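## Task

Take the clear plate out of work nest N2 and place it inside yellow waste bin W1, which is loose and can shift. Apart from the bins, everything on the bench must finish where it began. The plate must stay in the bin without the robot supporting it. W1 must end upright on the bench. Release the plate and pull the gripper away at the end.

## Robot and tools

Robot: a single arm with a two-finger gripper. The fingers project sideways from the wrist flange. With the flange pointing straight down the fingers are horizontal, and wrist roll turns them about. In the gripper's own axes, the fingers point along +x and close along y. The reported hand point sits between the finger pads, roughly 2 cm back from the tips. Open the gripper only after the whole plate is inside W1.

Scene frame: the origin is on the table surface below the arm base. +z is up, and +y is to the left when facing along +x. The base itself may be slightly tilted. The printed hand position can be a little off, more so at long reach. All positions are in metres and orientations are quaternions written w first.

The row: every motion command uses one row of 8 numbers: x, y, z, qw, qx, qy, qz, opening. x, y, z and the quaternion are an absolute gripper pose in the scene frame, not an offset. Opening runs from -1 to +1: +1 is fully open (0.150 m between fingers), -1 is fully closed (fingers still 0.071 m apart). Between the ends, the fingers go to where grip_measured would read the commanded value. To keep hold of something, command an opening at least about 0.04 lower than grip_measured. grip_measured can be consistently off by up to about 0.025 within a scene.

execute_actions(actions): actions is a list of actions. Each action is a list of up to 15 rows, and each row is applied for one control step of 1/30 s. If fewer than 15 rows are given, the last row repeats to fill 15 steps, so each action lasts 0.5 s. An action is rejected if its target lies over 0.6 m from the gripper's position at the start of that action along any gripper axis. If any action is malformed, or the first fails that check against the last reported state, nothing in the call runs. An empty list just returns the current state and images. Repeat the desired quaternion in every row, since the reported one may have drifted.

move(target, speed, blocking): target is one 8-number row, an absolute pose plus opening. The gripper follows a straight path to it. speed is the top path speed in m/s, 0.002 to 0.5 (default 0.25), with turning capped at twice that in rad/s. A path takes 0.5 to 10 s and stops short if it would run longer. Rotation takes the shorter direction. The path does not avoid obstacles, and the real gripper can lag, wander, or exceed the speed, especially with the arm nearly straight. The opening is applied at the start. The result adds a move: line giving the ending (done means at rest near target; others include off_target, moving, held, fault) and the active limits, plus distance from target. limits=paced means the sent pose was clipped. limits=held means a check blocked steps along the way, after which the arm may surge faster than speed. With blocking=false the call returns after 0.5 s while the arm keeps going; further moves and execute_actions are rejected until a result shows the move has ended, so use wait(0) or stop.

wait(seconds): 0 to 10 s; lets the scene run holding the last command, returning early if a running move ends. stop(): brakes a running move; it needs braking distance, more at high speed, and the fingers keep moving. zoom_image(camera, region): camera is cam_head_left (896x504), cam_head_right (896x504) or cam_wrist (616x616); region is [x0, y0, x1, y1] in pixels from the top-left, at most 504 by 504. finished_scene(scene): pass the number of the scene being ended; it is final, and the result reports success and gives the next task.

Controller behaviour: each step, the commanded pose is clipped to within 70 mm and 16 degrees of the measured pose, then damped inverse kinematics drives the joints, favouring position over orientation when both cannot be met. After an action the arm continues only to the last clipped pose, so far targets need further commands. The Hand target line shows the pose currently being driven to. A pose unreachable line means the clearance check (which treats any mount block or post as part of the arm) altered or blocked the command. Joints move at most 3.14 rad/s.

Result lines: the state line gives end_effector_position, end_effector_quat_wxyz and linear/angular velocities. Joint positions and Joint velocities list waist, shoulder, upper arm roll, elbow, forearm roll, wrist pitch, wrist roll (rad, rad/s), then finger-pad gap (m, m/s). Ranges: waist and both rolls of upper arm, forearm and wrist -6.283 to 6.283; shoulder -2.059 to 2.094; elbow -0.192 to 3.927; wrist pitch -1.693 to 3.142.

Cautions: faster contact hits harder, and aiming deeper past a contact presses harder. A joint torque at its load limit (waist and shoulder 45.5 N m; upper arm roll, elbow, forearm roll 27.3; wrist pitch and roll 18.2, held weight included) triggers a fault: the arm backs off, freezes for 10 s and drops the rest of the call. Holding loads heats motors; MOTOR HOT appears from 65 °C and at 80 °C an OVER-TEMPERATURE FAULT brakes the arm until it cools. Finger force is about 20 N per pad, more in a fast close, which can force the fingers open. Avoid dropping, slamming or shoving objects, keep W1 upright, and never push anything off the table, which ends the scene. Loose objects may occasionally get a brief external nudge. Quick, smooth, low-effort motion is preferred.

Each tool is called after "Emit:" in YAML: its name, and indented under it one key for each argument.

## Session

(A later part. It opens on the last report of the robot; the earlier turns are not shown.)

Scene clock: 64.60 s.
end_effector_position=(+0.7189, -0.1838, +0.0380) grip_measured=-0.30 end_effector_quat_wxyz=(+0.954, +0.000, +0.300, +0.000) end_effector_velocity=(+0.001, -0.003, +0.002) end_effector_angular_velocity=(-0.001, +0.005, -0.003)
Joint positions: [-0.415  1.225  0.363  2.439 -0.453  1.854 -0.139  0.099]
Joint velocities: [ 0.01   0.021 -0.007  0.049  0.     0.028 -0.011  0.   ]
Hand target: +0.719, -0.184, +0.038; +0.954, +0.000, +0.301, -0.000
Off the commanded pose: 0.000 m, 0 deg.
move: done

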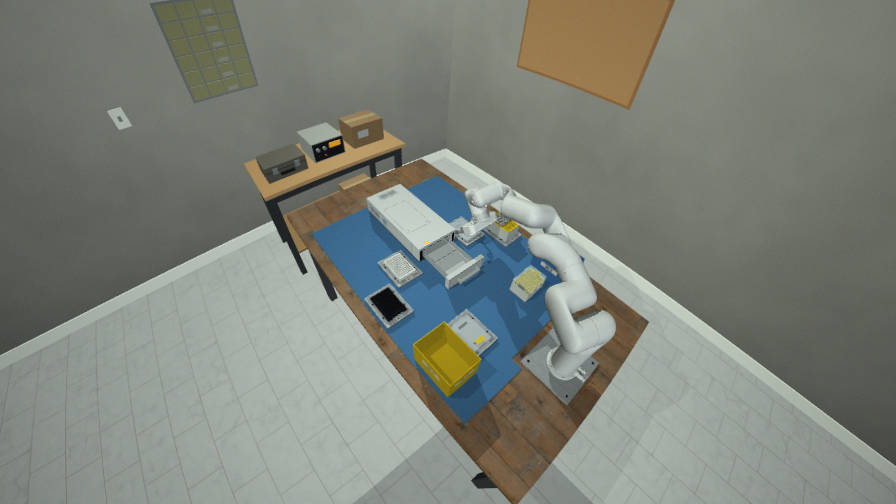

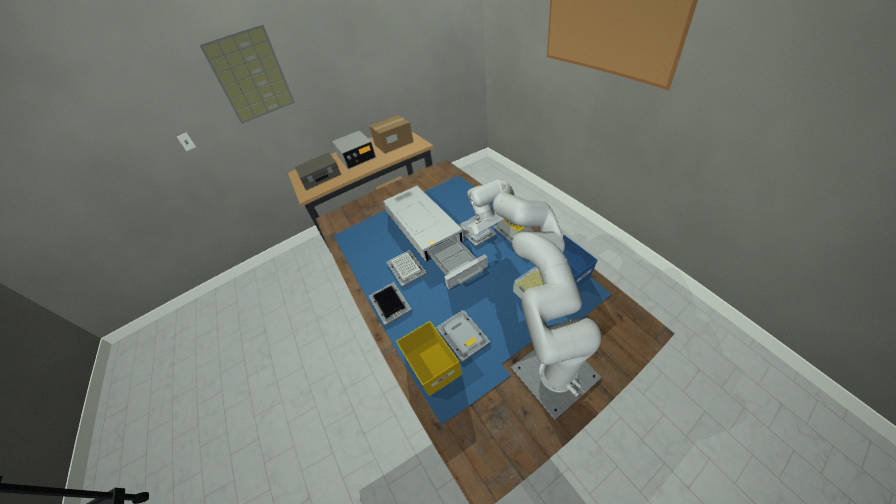

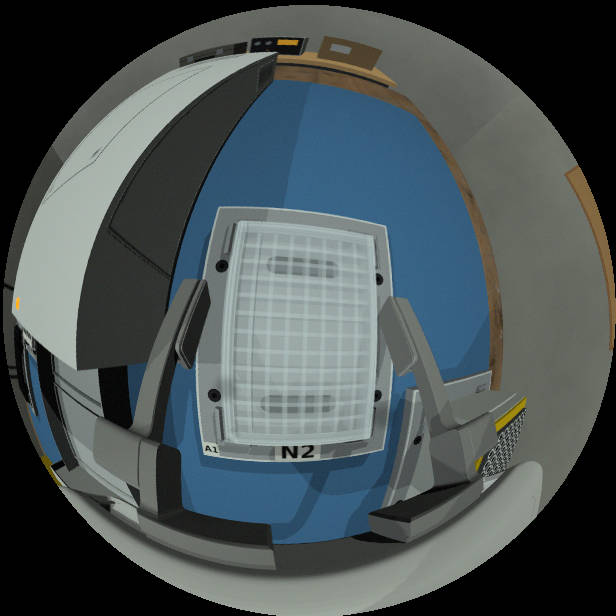

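Emit:
move:
  target: [0.719,-0.189,0.036,0.9537,0,0.3007,0,-0.3]
  speed: 0.02

Emit:
move:
  target: [0.719,-0.189,0.027,0.9537,0,0.3007,0,-0.3]
  speed: 0.015

Emit:
zoom_image:
  camera: "cam_head_left"
  region: [430, 180, 550, 270]

Emit:
zoom_image:
  camera: "cam_wrist"
  region: [130, 200, 530, 540]

Scene clock: 69.60 s.
end_effector_position=(+0.7196, -0.1883, +0.0370) grip_measured=-0.30 end_effector_quat_wxyz=(+0.954, +0.000, +0.300, +0.000) end_effector_velocity=(-0.000, +0.000, -0.001) end_effector_angular_velocity=(+0.001, +0.003, -0.001)
Joint positions: [-0.414  1.242  0.359  2.468 -0.456  1.862 -0.152  0.099]
Joint velocities: [ 0.002  0.005  0.     0.007 -0.     0.005 -0.001 -0.   ]
Hand target: +0.719, -0.189, +0.036; +0.954, +0.000, +0.301, -0.000
Off the commanded pose: 0.001 m, 0 deg.
move: done

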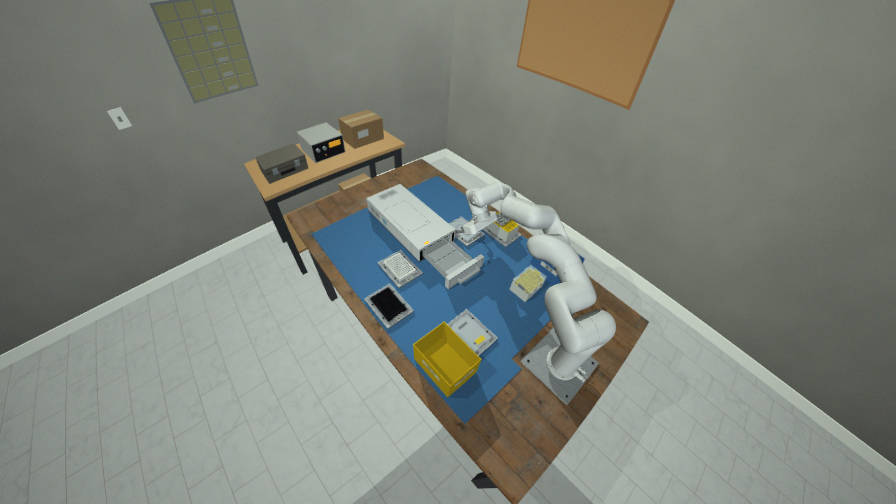

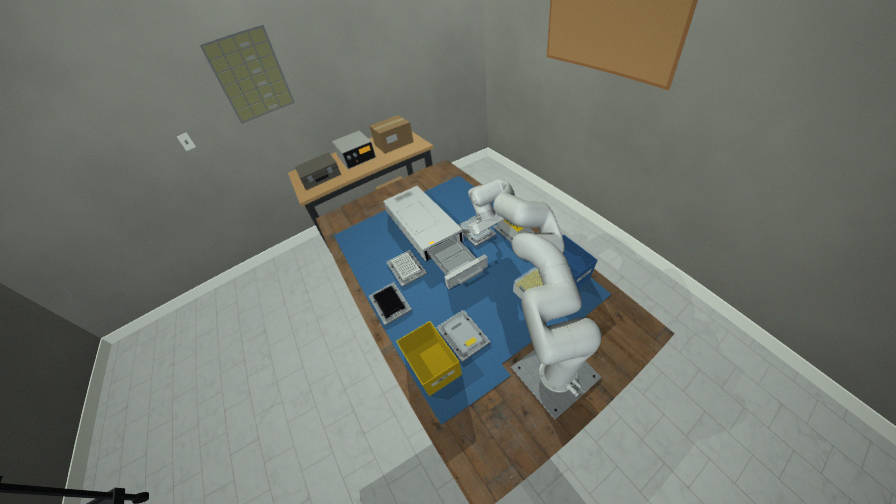

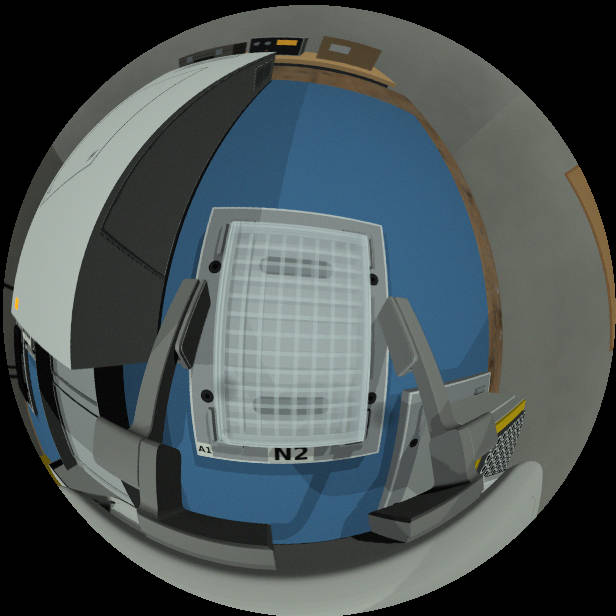

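Scene clock: 70.50 s.
end_effector_position=(+0.7214, -0.1894, +0.0343) grip_measured=-0.30 end_effector_quat_wxyz=(+0.955, -0.001, +0.296, -0.000) end_effector_velocity=(-0.000, -0.002, +0.000) end_effector_angular_velocity=(-0.009, -0.001, +0.001)
Joint positions: [-0.415  1.247  0.358  2.468 -0.458  1.849 -0.15   0.099]
Joint velocities: [ 0.001 -0.006 -0.008 -0.01  -0.    -0.008  0.002  0.   ]
Hand target: +0.719, -0.189, +0.027; +0.954, -0.000, +0.301, +0.000
Off the commanded pose: 0.008 m, 1 deg.
move: off_target

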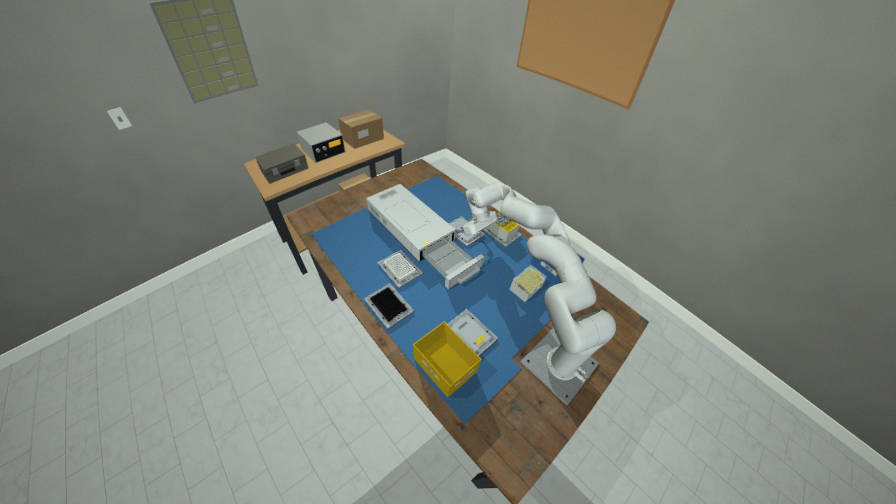

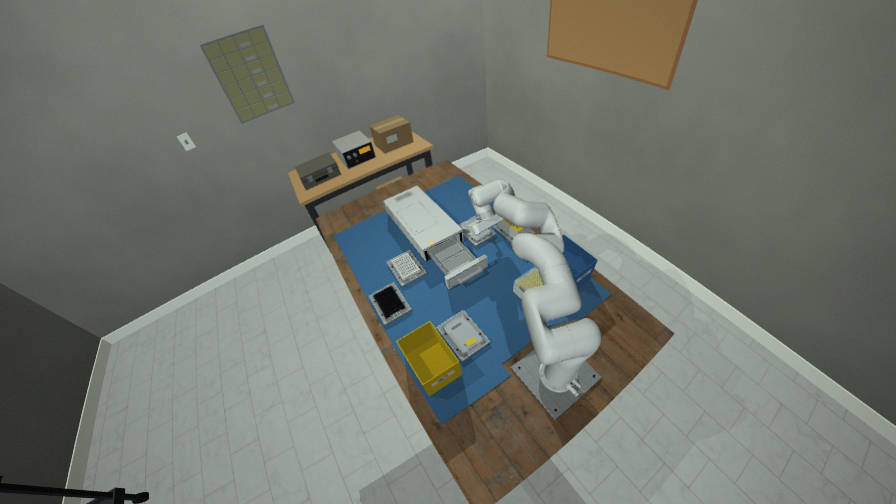

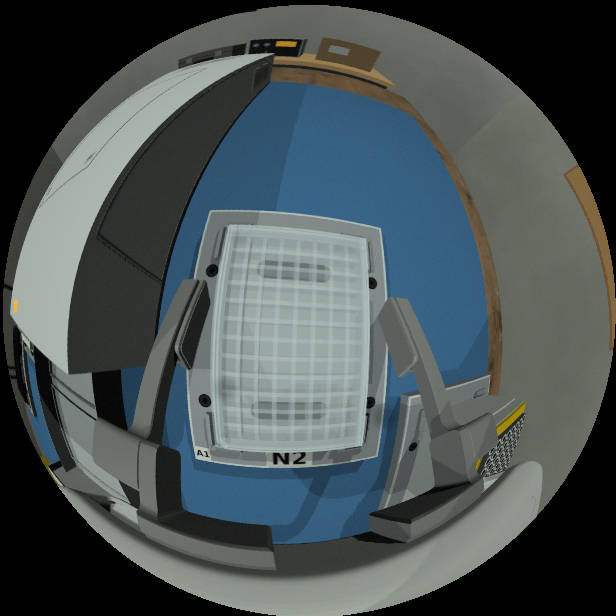

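Region (430, 180, 550, 270) of cam_head_left's 896x504 image, scaled by 4.200, with more detail than that image has; it fills the top 378 rows of this view, and the rest is white.

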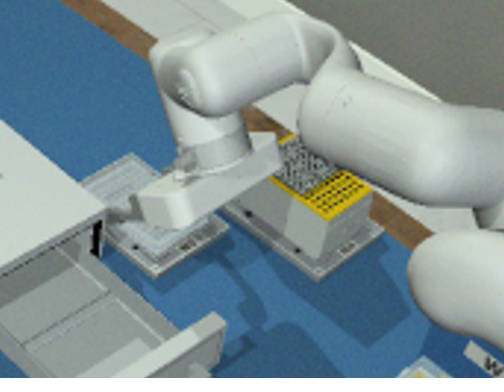

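Region (130, 200, 530, 540) of cam_wrist's 616x616 image, scaled by 1.260, with more detail than that image has; it fills the top 428 rows of this view, and the rest is white.

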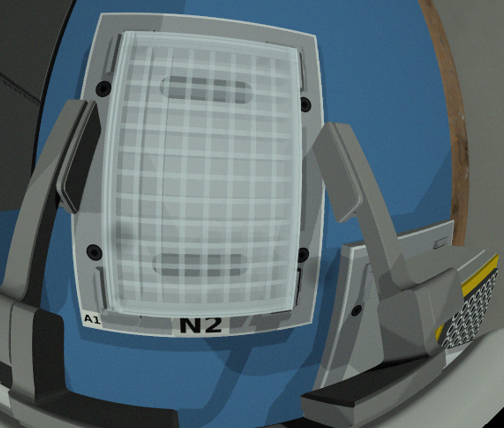

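Emit:
move:
  target: [0.712,-0.1875,0.040,0.9537,0,0.3007,0,-0.3]
  speed: 0.015

Emit:
execute_actions:
  actions:
    - [[0.712,-0.1875,0.039,0.9537,0,0.3007,0,-0.3]]
    - [[0.712,-0.1875,0.039,0.9537,0,0.3007,0,-0.35],[0.712,-0.1875,0.039,0.9537,0,0.3007,0,-0.4],[0.712,-0.1875,0.039,0.9537,0,0.3007,0,-0.45],[0.712,-0.1875,0.039,0.9537,0,0.3007,0,-0.49],[0.712,-0.1875,0.039,0.9537,0,0.3007,0,-0.53],[0.712,-0.1875,0.039,0.9537,0,0.3007,0,-0.56],[0.712,-0.1875,0.039,0.9537,0,0.3007,0,-0.58],[0.712,-0.1875,0.039,0.9537,0,0.3007,0,-0.6],[0.712,-0.1875,0.039,0.9537,0,0.3007,0,-0.62],[0.712,-0.1875,0.039,0.9537,0,0.3007,0,-0.64],[0.712,-0.1875,0.039,0.9537,0,0.3007,0,-0.66],[0.712,-0.1875,0.039,0.9537,0,0.3007,0,-0.69],[0.712,-0.1875,0.039,0.9537,0,0.3007,0,-0.72],[0.712,-0.1875,0.039,0.9537,0,0.3007,0,-0.75],[0.712,-0.1875,0.039,0.9537,0,0.3007,0,-0.78]]
    - [[0.712,-0.1875,0.039,0.9537,0,0.3007,0,-0.78]]

Emit:
zoom_image:
  camera: "cam_wrist"
  region: [130, 200, 530, 540]

Scene clock: 78.67 s.
end_effector_position=(+0.7101, -0.1882, +0.0371) grip_measured=-0.30 end_effector_quat_wxyz=(+0.953, -0.000, +0.304, -0.000) end_effector_velocity=(+0.001, +0.007, +0.002) end_effector_angular_velocity=(+0.008, -0.003, +0.007)
Joint positions: [-0.445  1.175  0.366  2.341 -0.452  1.819 -0.13   0.099]
Joint velocities: [ 0.001 -0.007  0.007 -0.012  0.003 -0.004 -0.     0.   ]
Hand target: +0.712, -0.188, +0.040; +0.954, -0.000, +0.301, -0.000
Off the commanded pose: 0.004 m, 0 deg.
move: off_target

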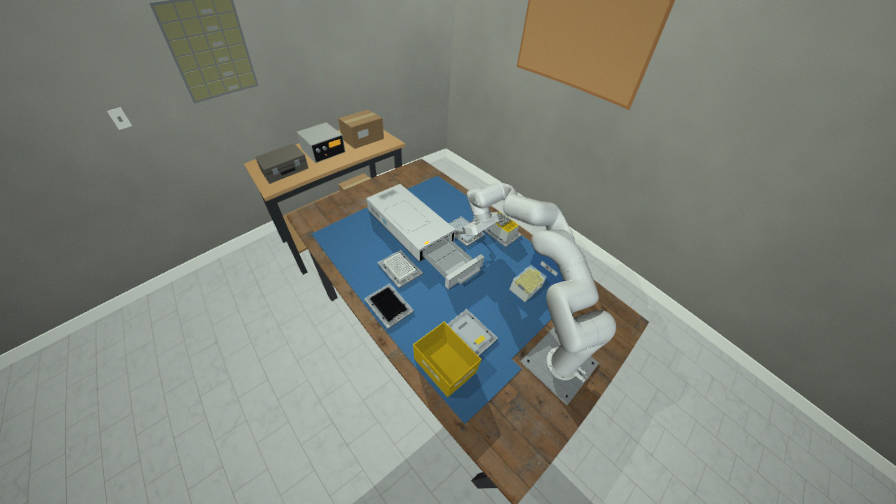

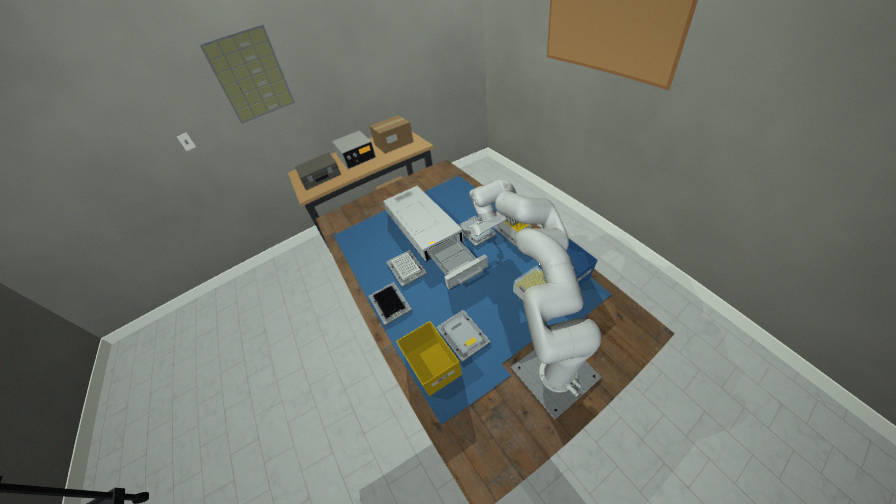

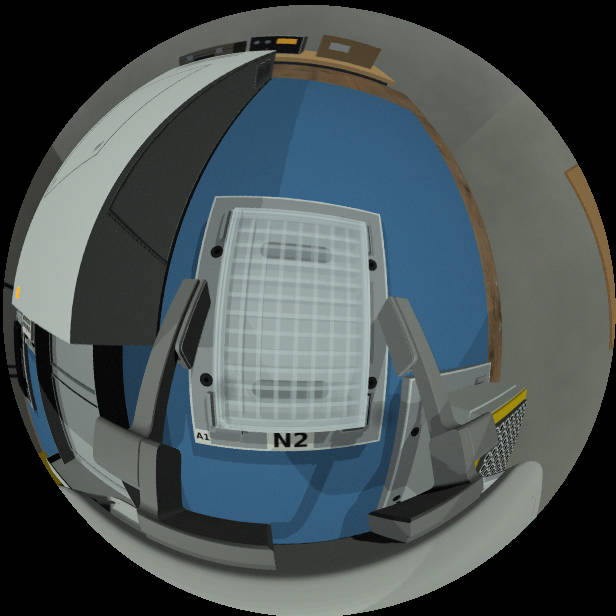

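Scene clock: 80.17 s.
end_effector_position=(+0.7120, -0.1872, +0.0389) grip_measured=-0.67 end_effector_quat_wxyz=(+0.954, +0.000, +0.301, +0.000) end_effector_velocity=(+0.000, -0.001, +0.000) end_effector_angular_velocity=(-0.002, -0.001, -0.001)
Joint positions: [-0.444  1.174  0.368  2.342 -0.451  1.816 -0.13   0.084]
Joint velocities: [-0.001 -0.    -0.001 -0.    -0.001 -0.002  0.001 -0.   ]
Hand target: +0.712, -0.187, +0.039; +0.954, +0.000, +0.301, -0.000
Off the commanded pose: 0.000 m, 0 deg.

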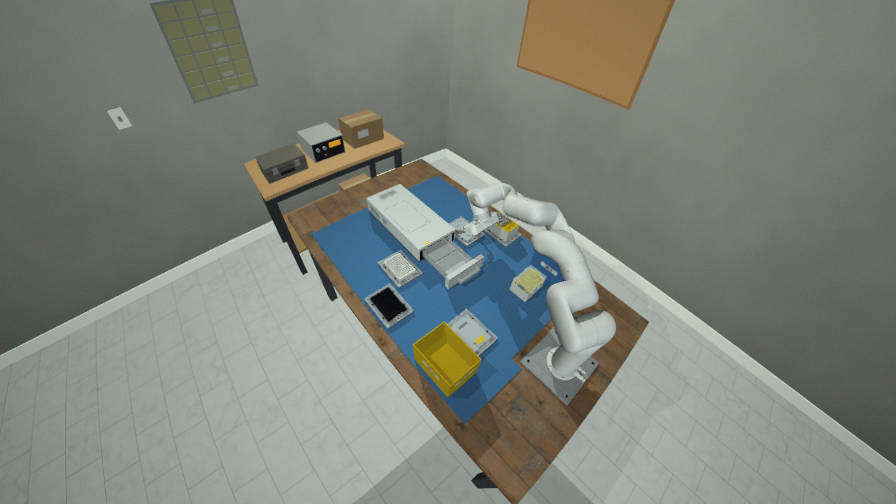

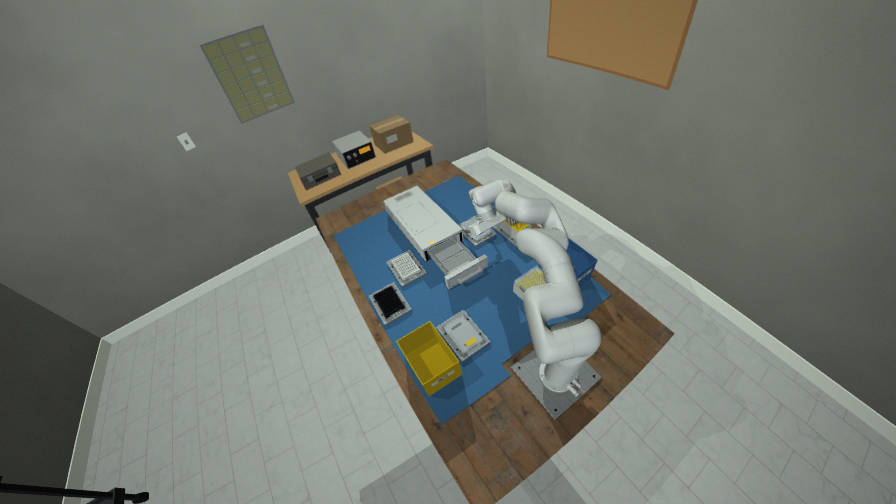

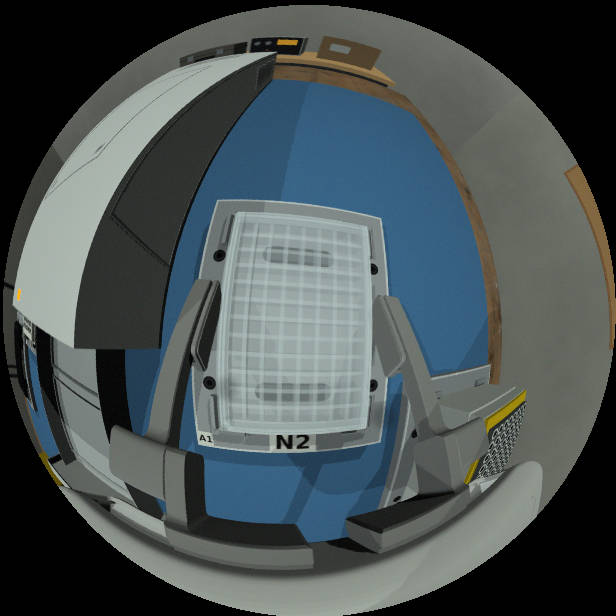

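Region (130, 200, 530, 540) of cam_wrist's 616x616 image, scaled by 1.260, with more detail than that image has; it fills the top 428 rows of this view, and the rest is white.

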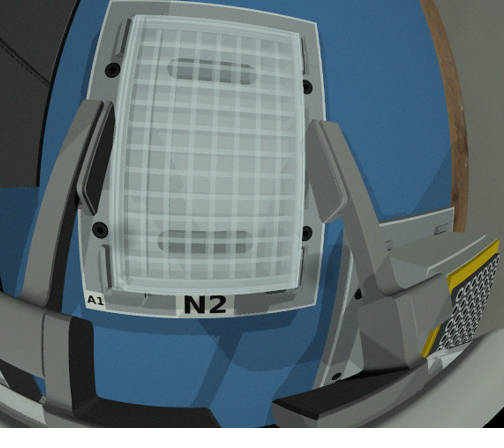

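Emit:
move:
  target: [0.712,-0.1875,0.08,0.9537,0,0.3007,0,-0.78]
  speed: 0.05

Emit:
zoom_image:
  camera: "cam_head_left"
  region: [430, 180, 550, 270]

Scene clock: 83.07 s.
end_effector_position=(+0.7119, -0.1875, +0.0796) grip_measured=-0.67 end_effector_quat_wxyz=(+0.954, +0.000, +0.301, +0.000) end_effector_velocity=(-0.002, +0.001, -0.003) end_effector_angular_velocity=(+0.003, +0.008, +0.000)
Joint positions: [-0.438  1.126  0.372  2.373 -0.444  1.891 -0.144  0.084]
Joint velocities: [-0.     0.003  0.001 -0.     0.     0.005 -0.001  0.   ]
Hand target: +0.712, -0.187, +0.080; +0.954, +0.000, +0.301, -0.000
Off the commanded pose: 0.000 m, 0 deg.
move: done

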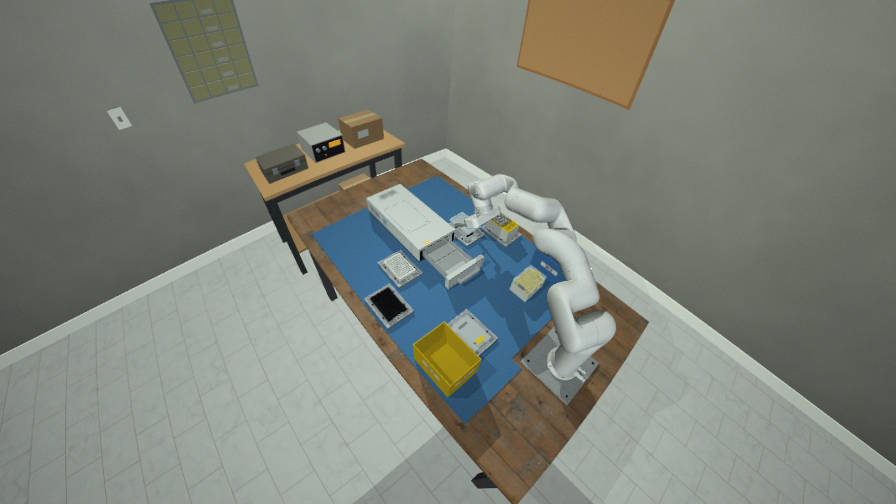

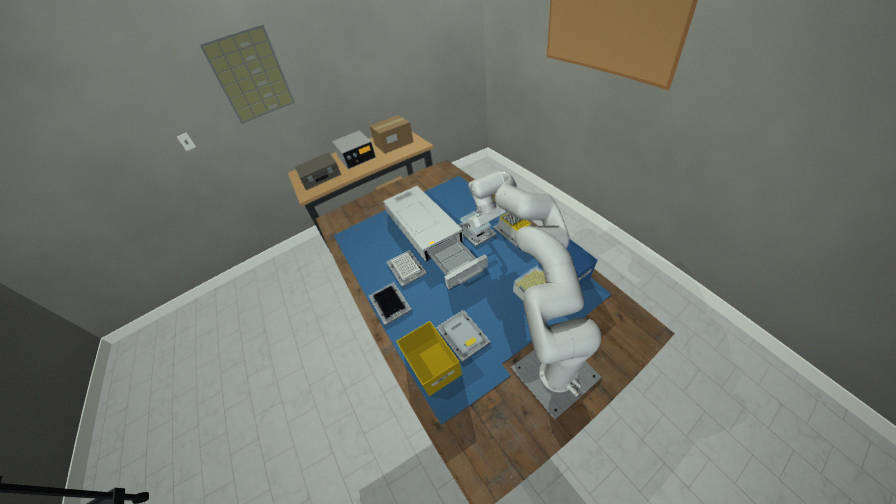

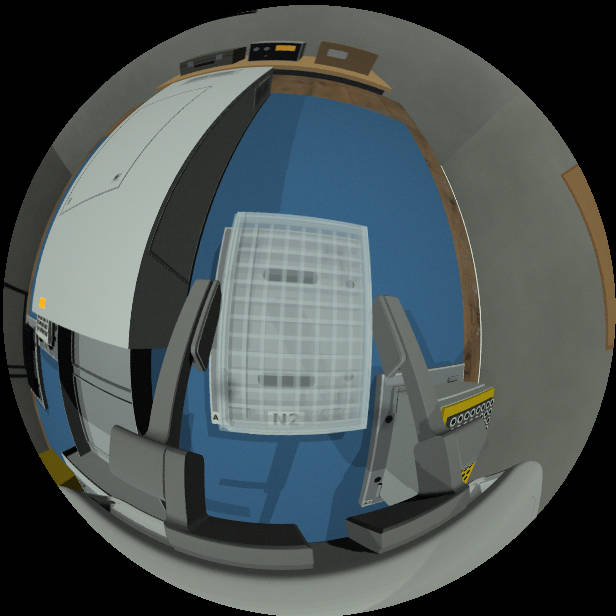

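Region (430, 180, 550, 270) of cam_head_left's 896x504 image, scaled by 4.200, with more detail than that image has; it fills the top 378 rows of this view, and the rest is white.

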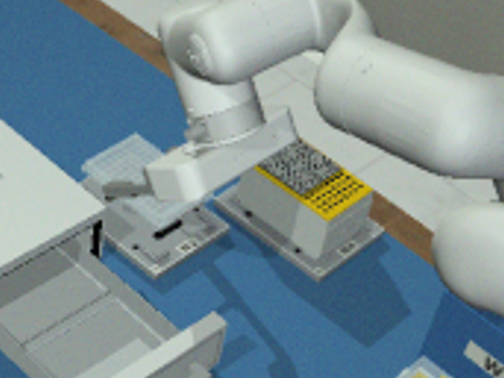

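Emit:
move:
  target: [0.65,-0.17,0.2,0.9537,0,0.3007,0,-0.78]
  speed: 0.2

Emit:
move:
  target: [0.29,0.32,0.23,0.6124,-0.3536,0.3536,0.6124,-0.78]
  speed: 0.25

Scene clock: 93.77 s.
end_effector_position=(+0.6498, -0.1699, +0.1990) grip_measured=-0.67 end_effector_quat_wxyz=(+0.954, +0.000, +0.301, +0.000) end_effector_velocity=(+0.002, -0.001, +0.008) end_effector_angular_velocity=(-0.004, -0.013, -0.003)
Joint positions: [-0.565  0.692  0.44   1.936 -0.363  1.907 -0.113  0.084]
Joint velocities: [-0.002 -0.01   0.001  0.003  0.001 -0.001  0.001  0.   ]
Hand target: +0.650, -0.170, +0.200; +0.954, -0.000, +0.301, -0.000
Off the commanded pose: 0.001 m, 0 deg.
move: done

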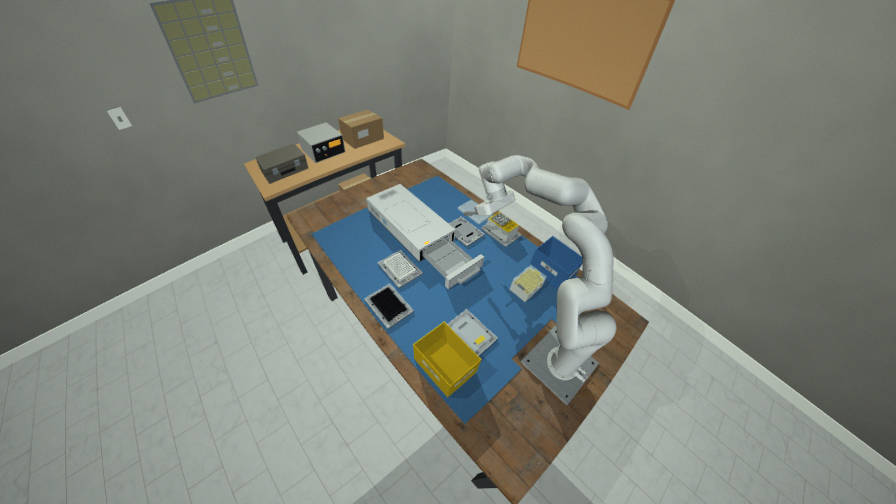

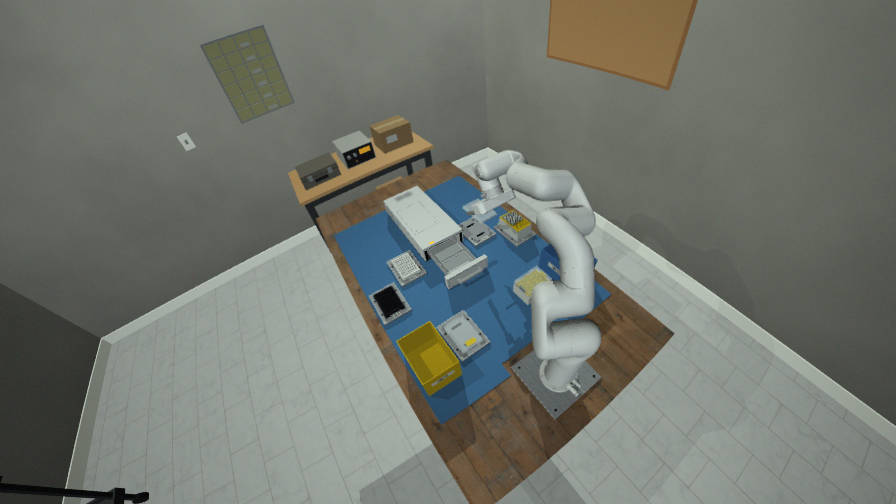

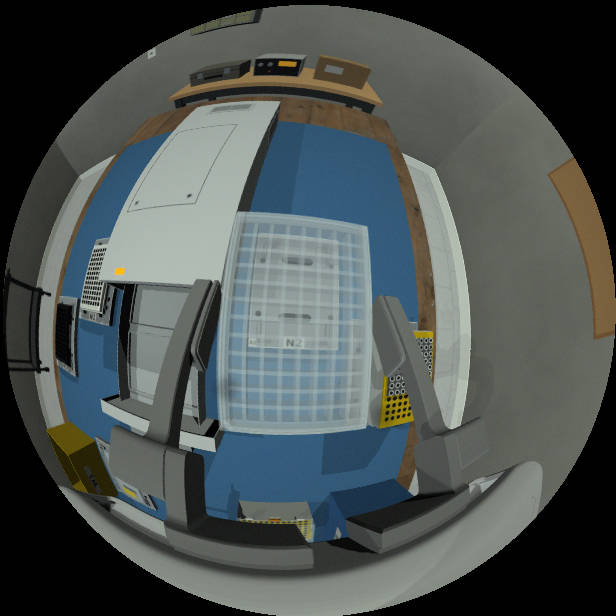

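Scene clock: 97.43 s.
end_effector_position=(+0.2909, +0.3180, +0.2300) grip_measured=-0.67 end_effector_quat_wxyz=(+0.613, -0.355, +0.356, +0.610) end_effector_velocity=(-0.003, +0.004, +0.001) end_effector_angular_velocity=(-0.002, +0.001, +0.010)
Joint positions: [-0.045  0.196  1.049  1.243 -0.665  2.11  -0.497  0.084]
Joint velocities: [ 0.011  0.006  0.003  0.007 -0.002  0.009  0.001  0.   ]
Hand target: +0.290, +0.319, +0.230; +0.612, -0.355, +0.356, +0.611
Off the commanded pose: 0.002 m, 0 deg.
move: done

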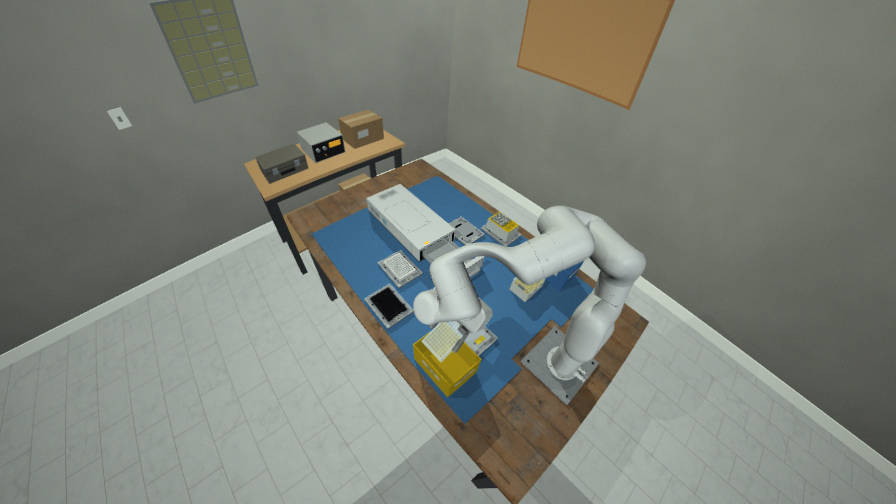

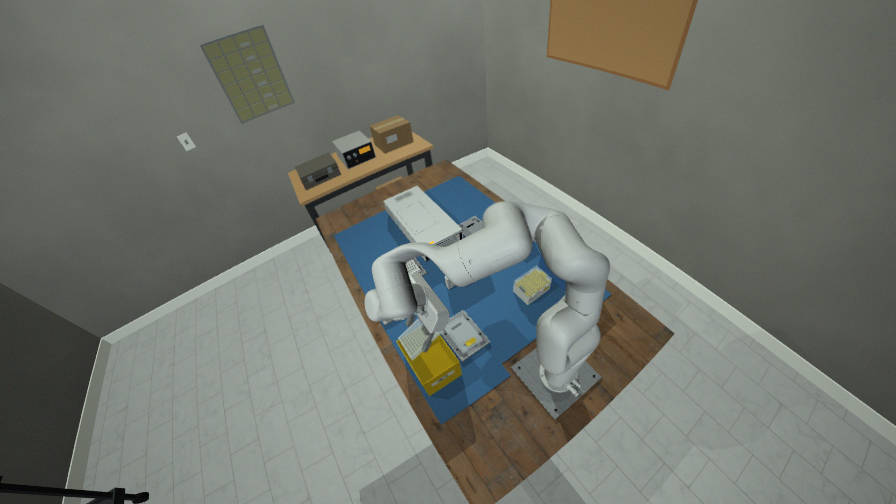

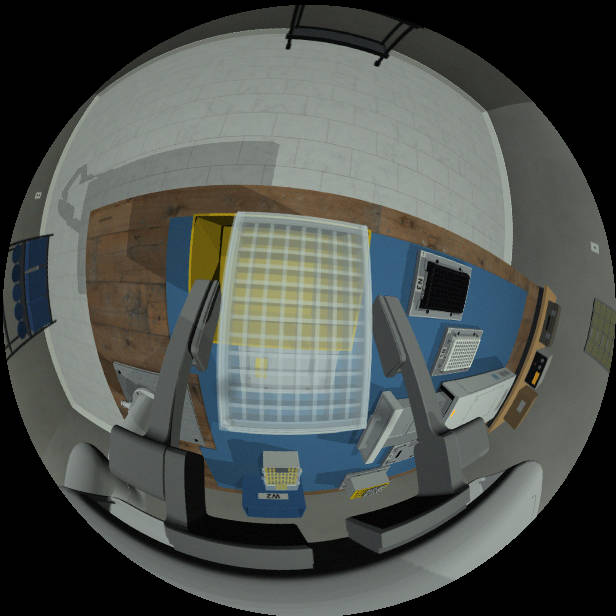

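Emit:
move:
  target: [0.273,0.326,0.175,0.6124,-0.3536,0.3536,0.6124,-0.78]
  speed: 0.1

Emit:
zoom_image:
  camera: "cam_wrist"
  region: [100, 150, 500, 500]

Emit:
zoom_image:
  camera: "cam_head_right"
  region: [350, 270, 510, 410]

Scene clock: 105.47 s.
end_effector_position=(+0.2733, +0.3260, +0.1753) grip_measured=-0.67 end_effector_quat_wxyz=(+0.612, -0.354, +0.353, +0.612) end_effector_velocity=(-0.000, -0.001, -0.001) end_effector_angular_velocity=(-0.003, -0.001, -0.001)
Joint positions: [-0.008  0.27   1.045  1.146 -0.642  2.022 -0.356  0.084]
Joint velocities: [ 0.002  0.002 -0.001 -0.002 -0.     0.     0.005  0.   ]
Hand target: +0.273, +0.326, +0.175; +0.612, -0.354, +0.354, +0.612
Off the commanded pose: 0.000 m, 0 deg.
move: done

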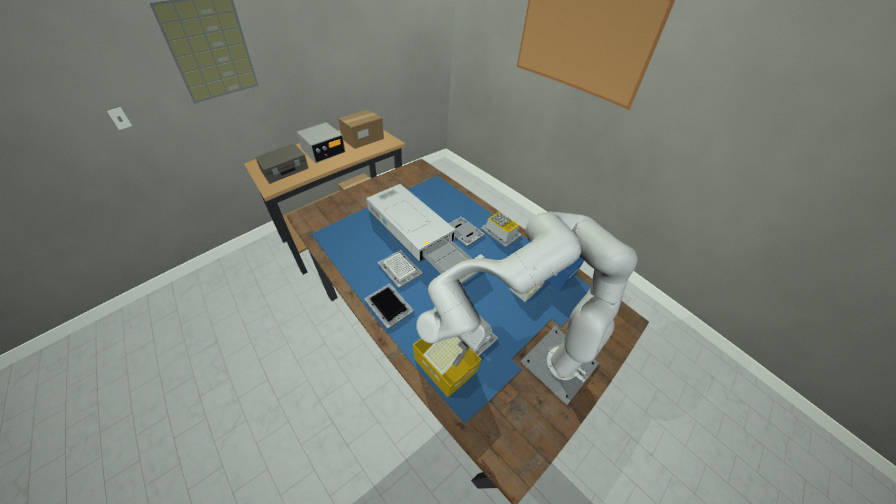

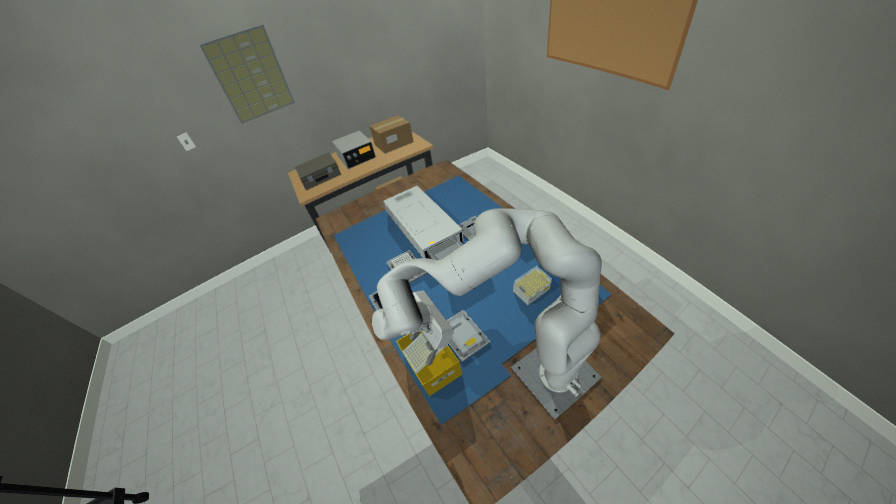

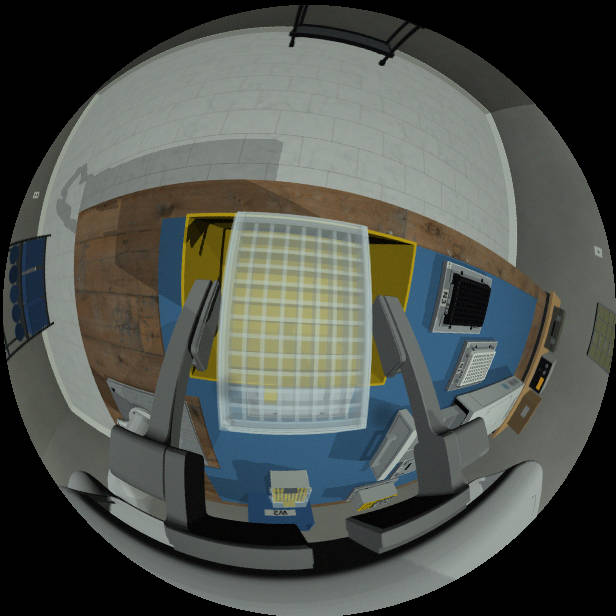

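Region (100, 150, 500, 500) of cam_wrist's 616x616 image, scaled by 1.260, with more detail than that image has; it fills the top 441 rows of this view, and the rest is white.

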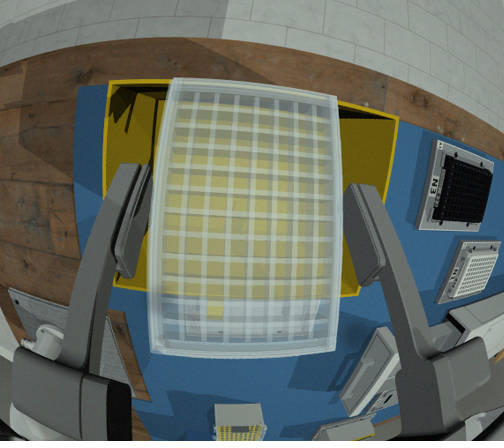

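Region (350, 270, 510, 410) of cam_head_right's 896x504 image, scaled by 3.150, with more detail than that image has; it fills the top 441 rows of this view, and the rest is white.

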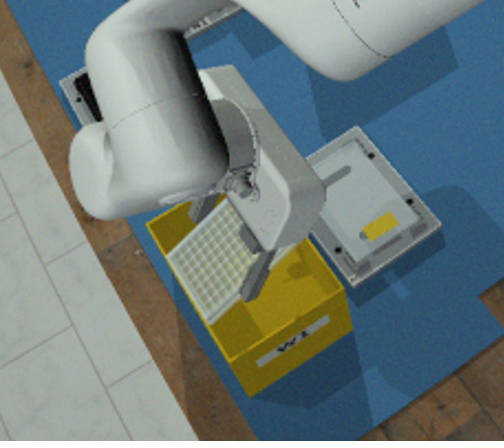

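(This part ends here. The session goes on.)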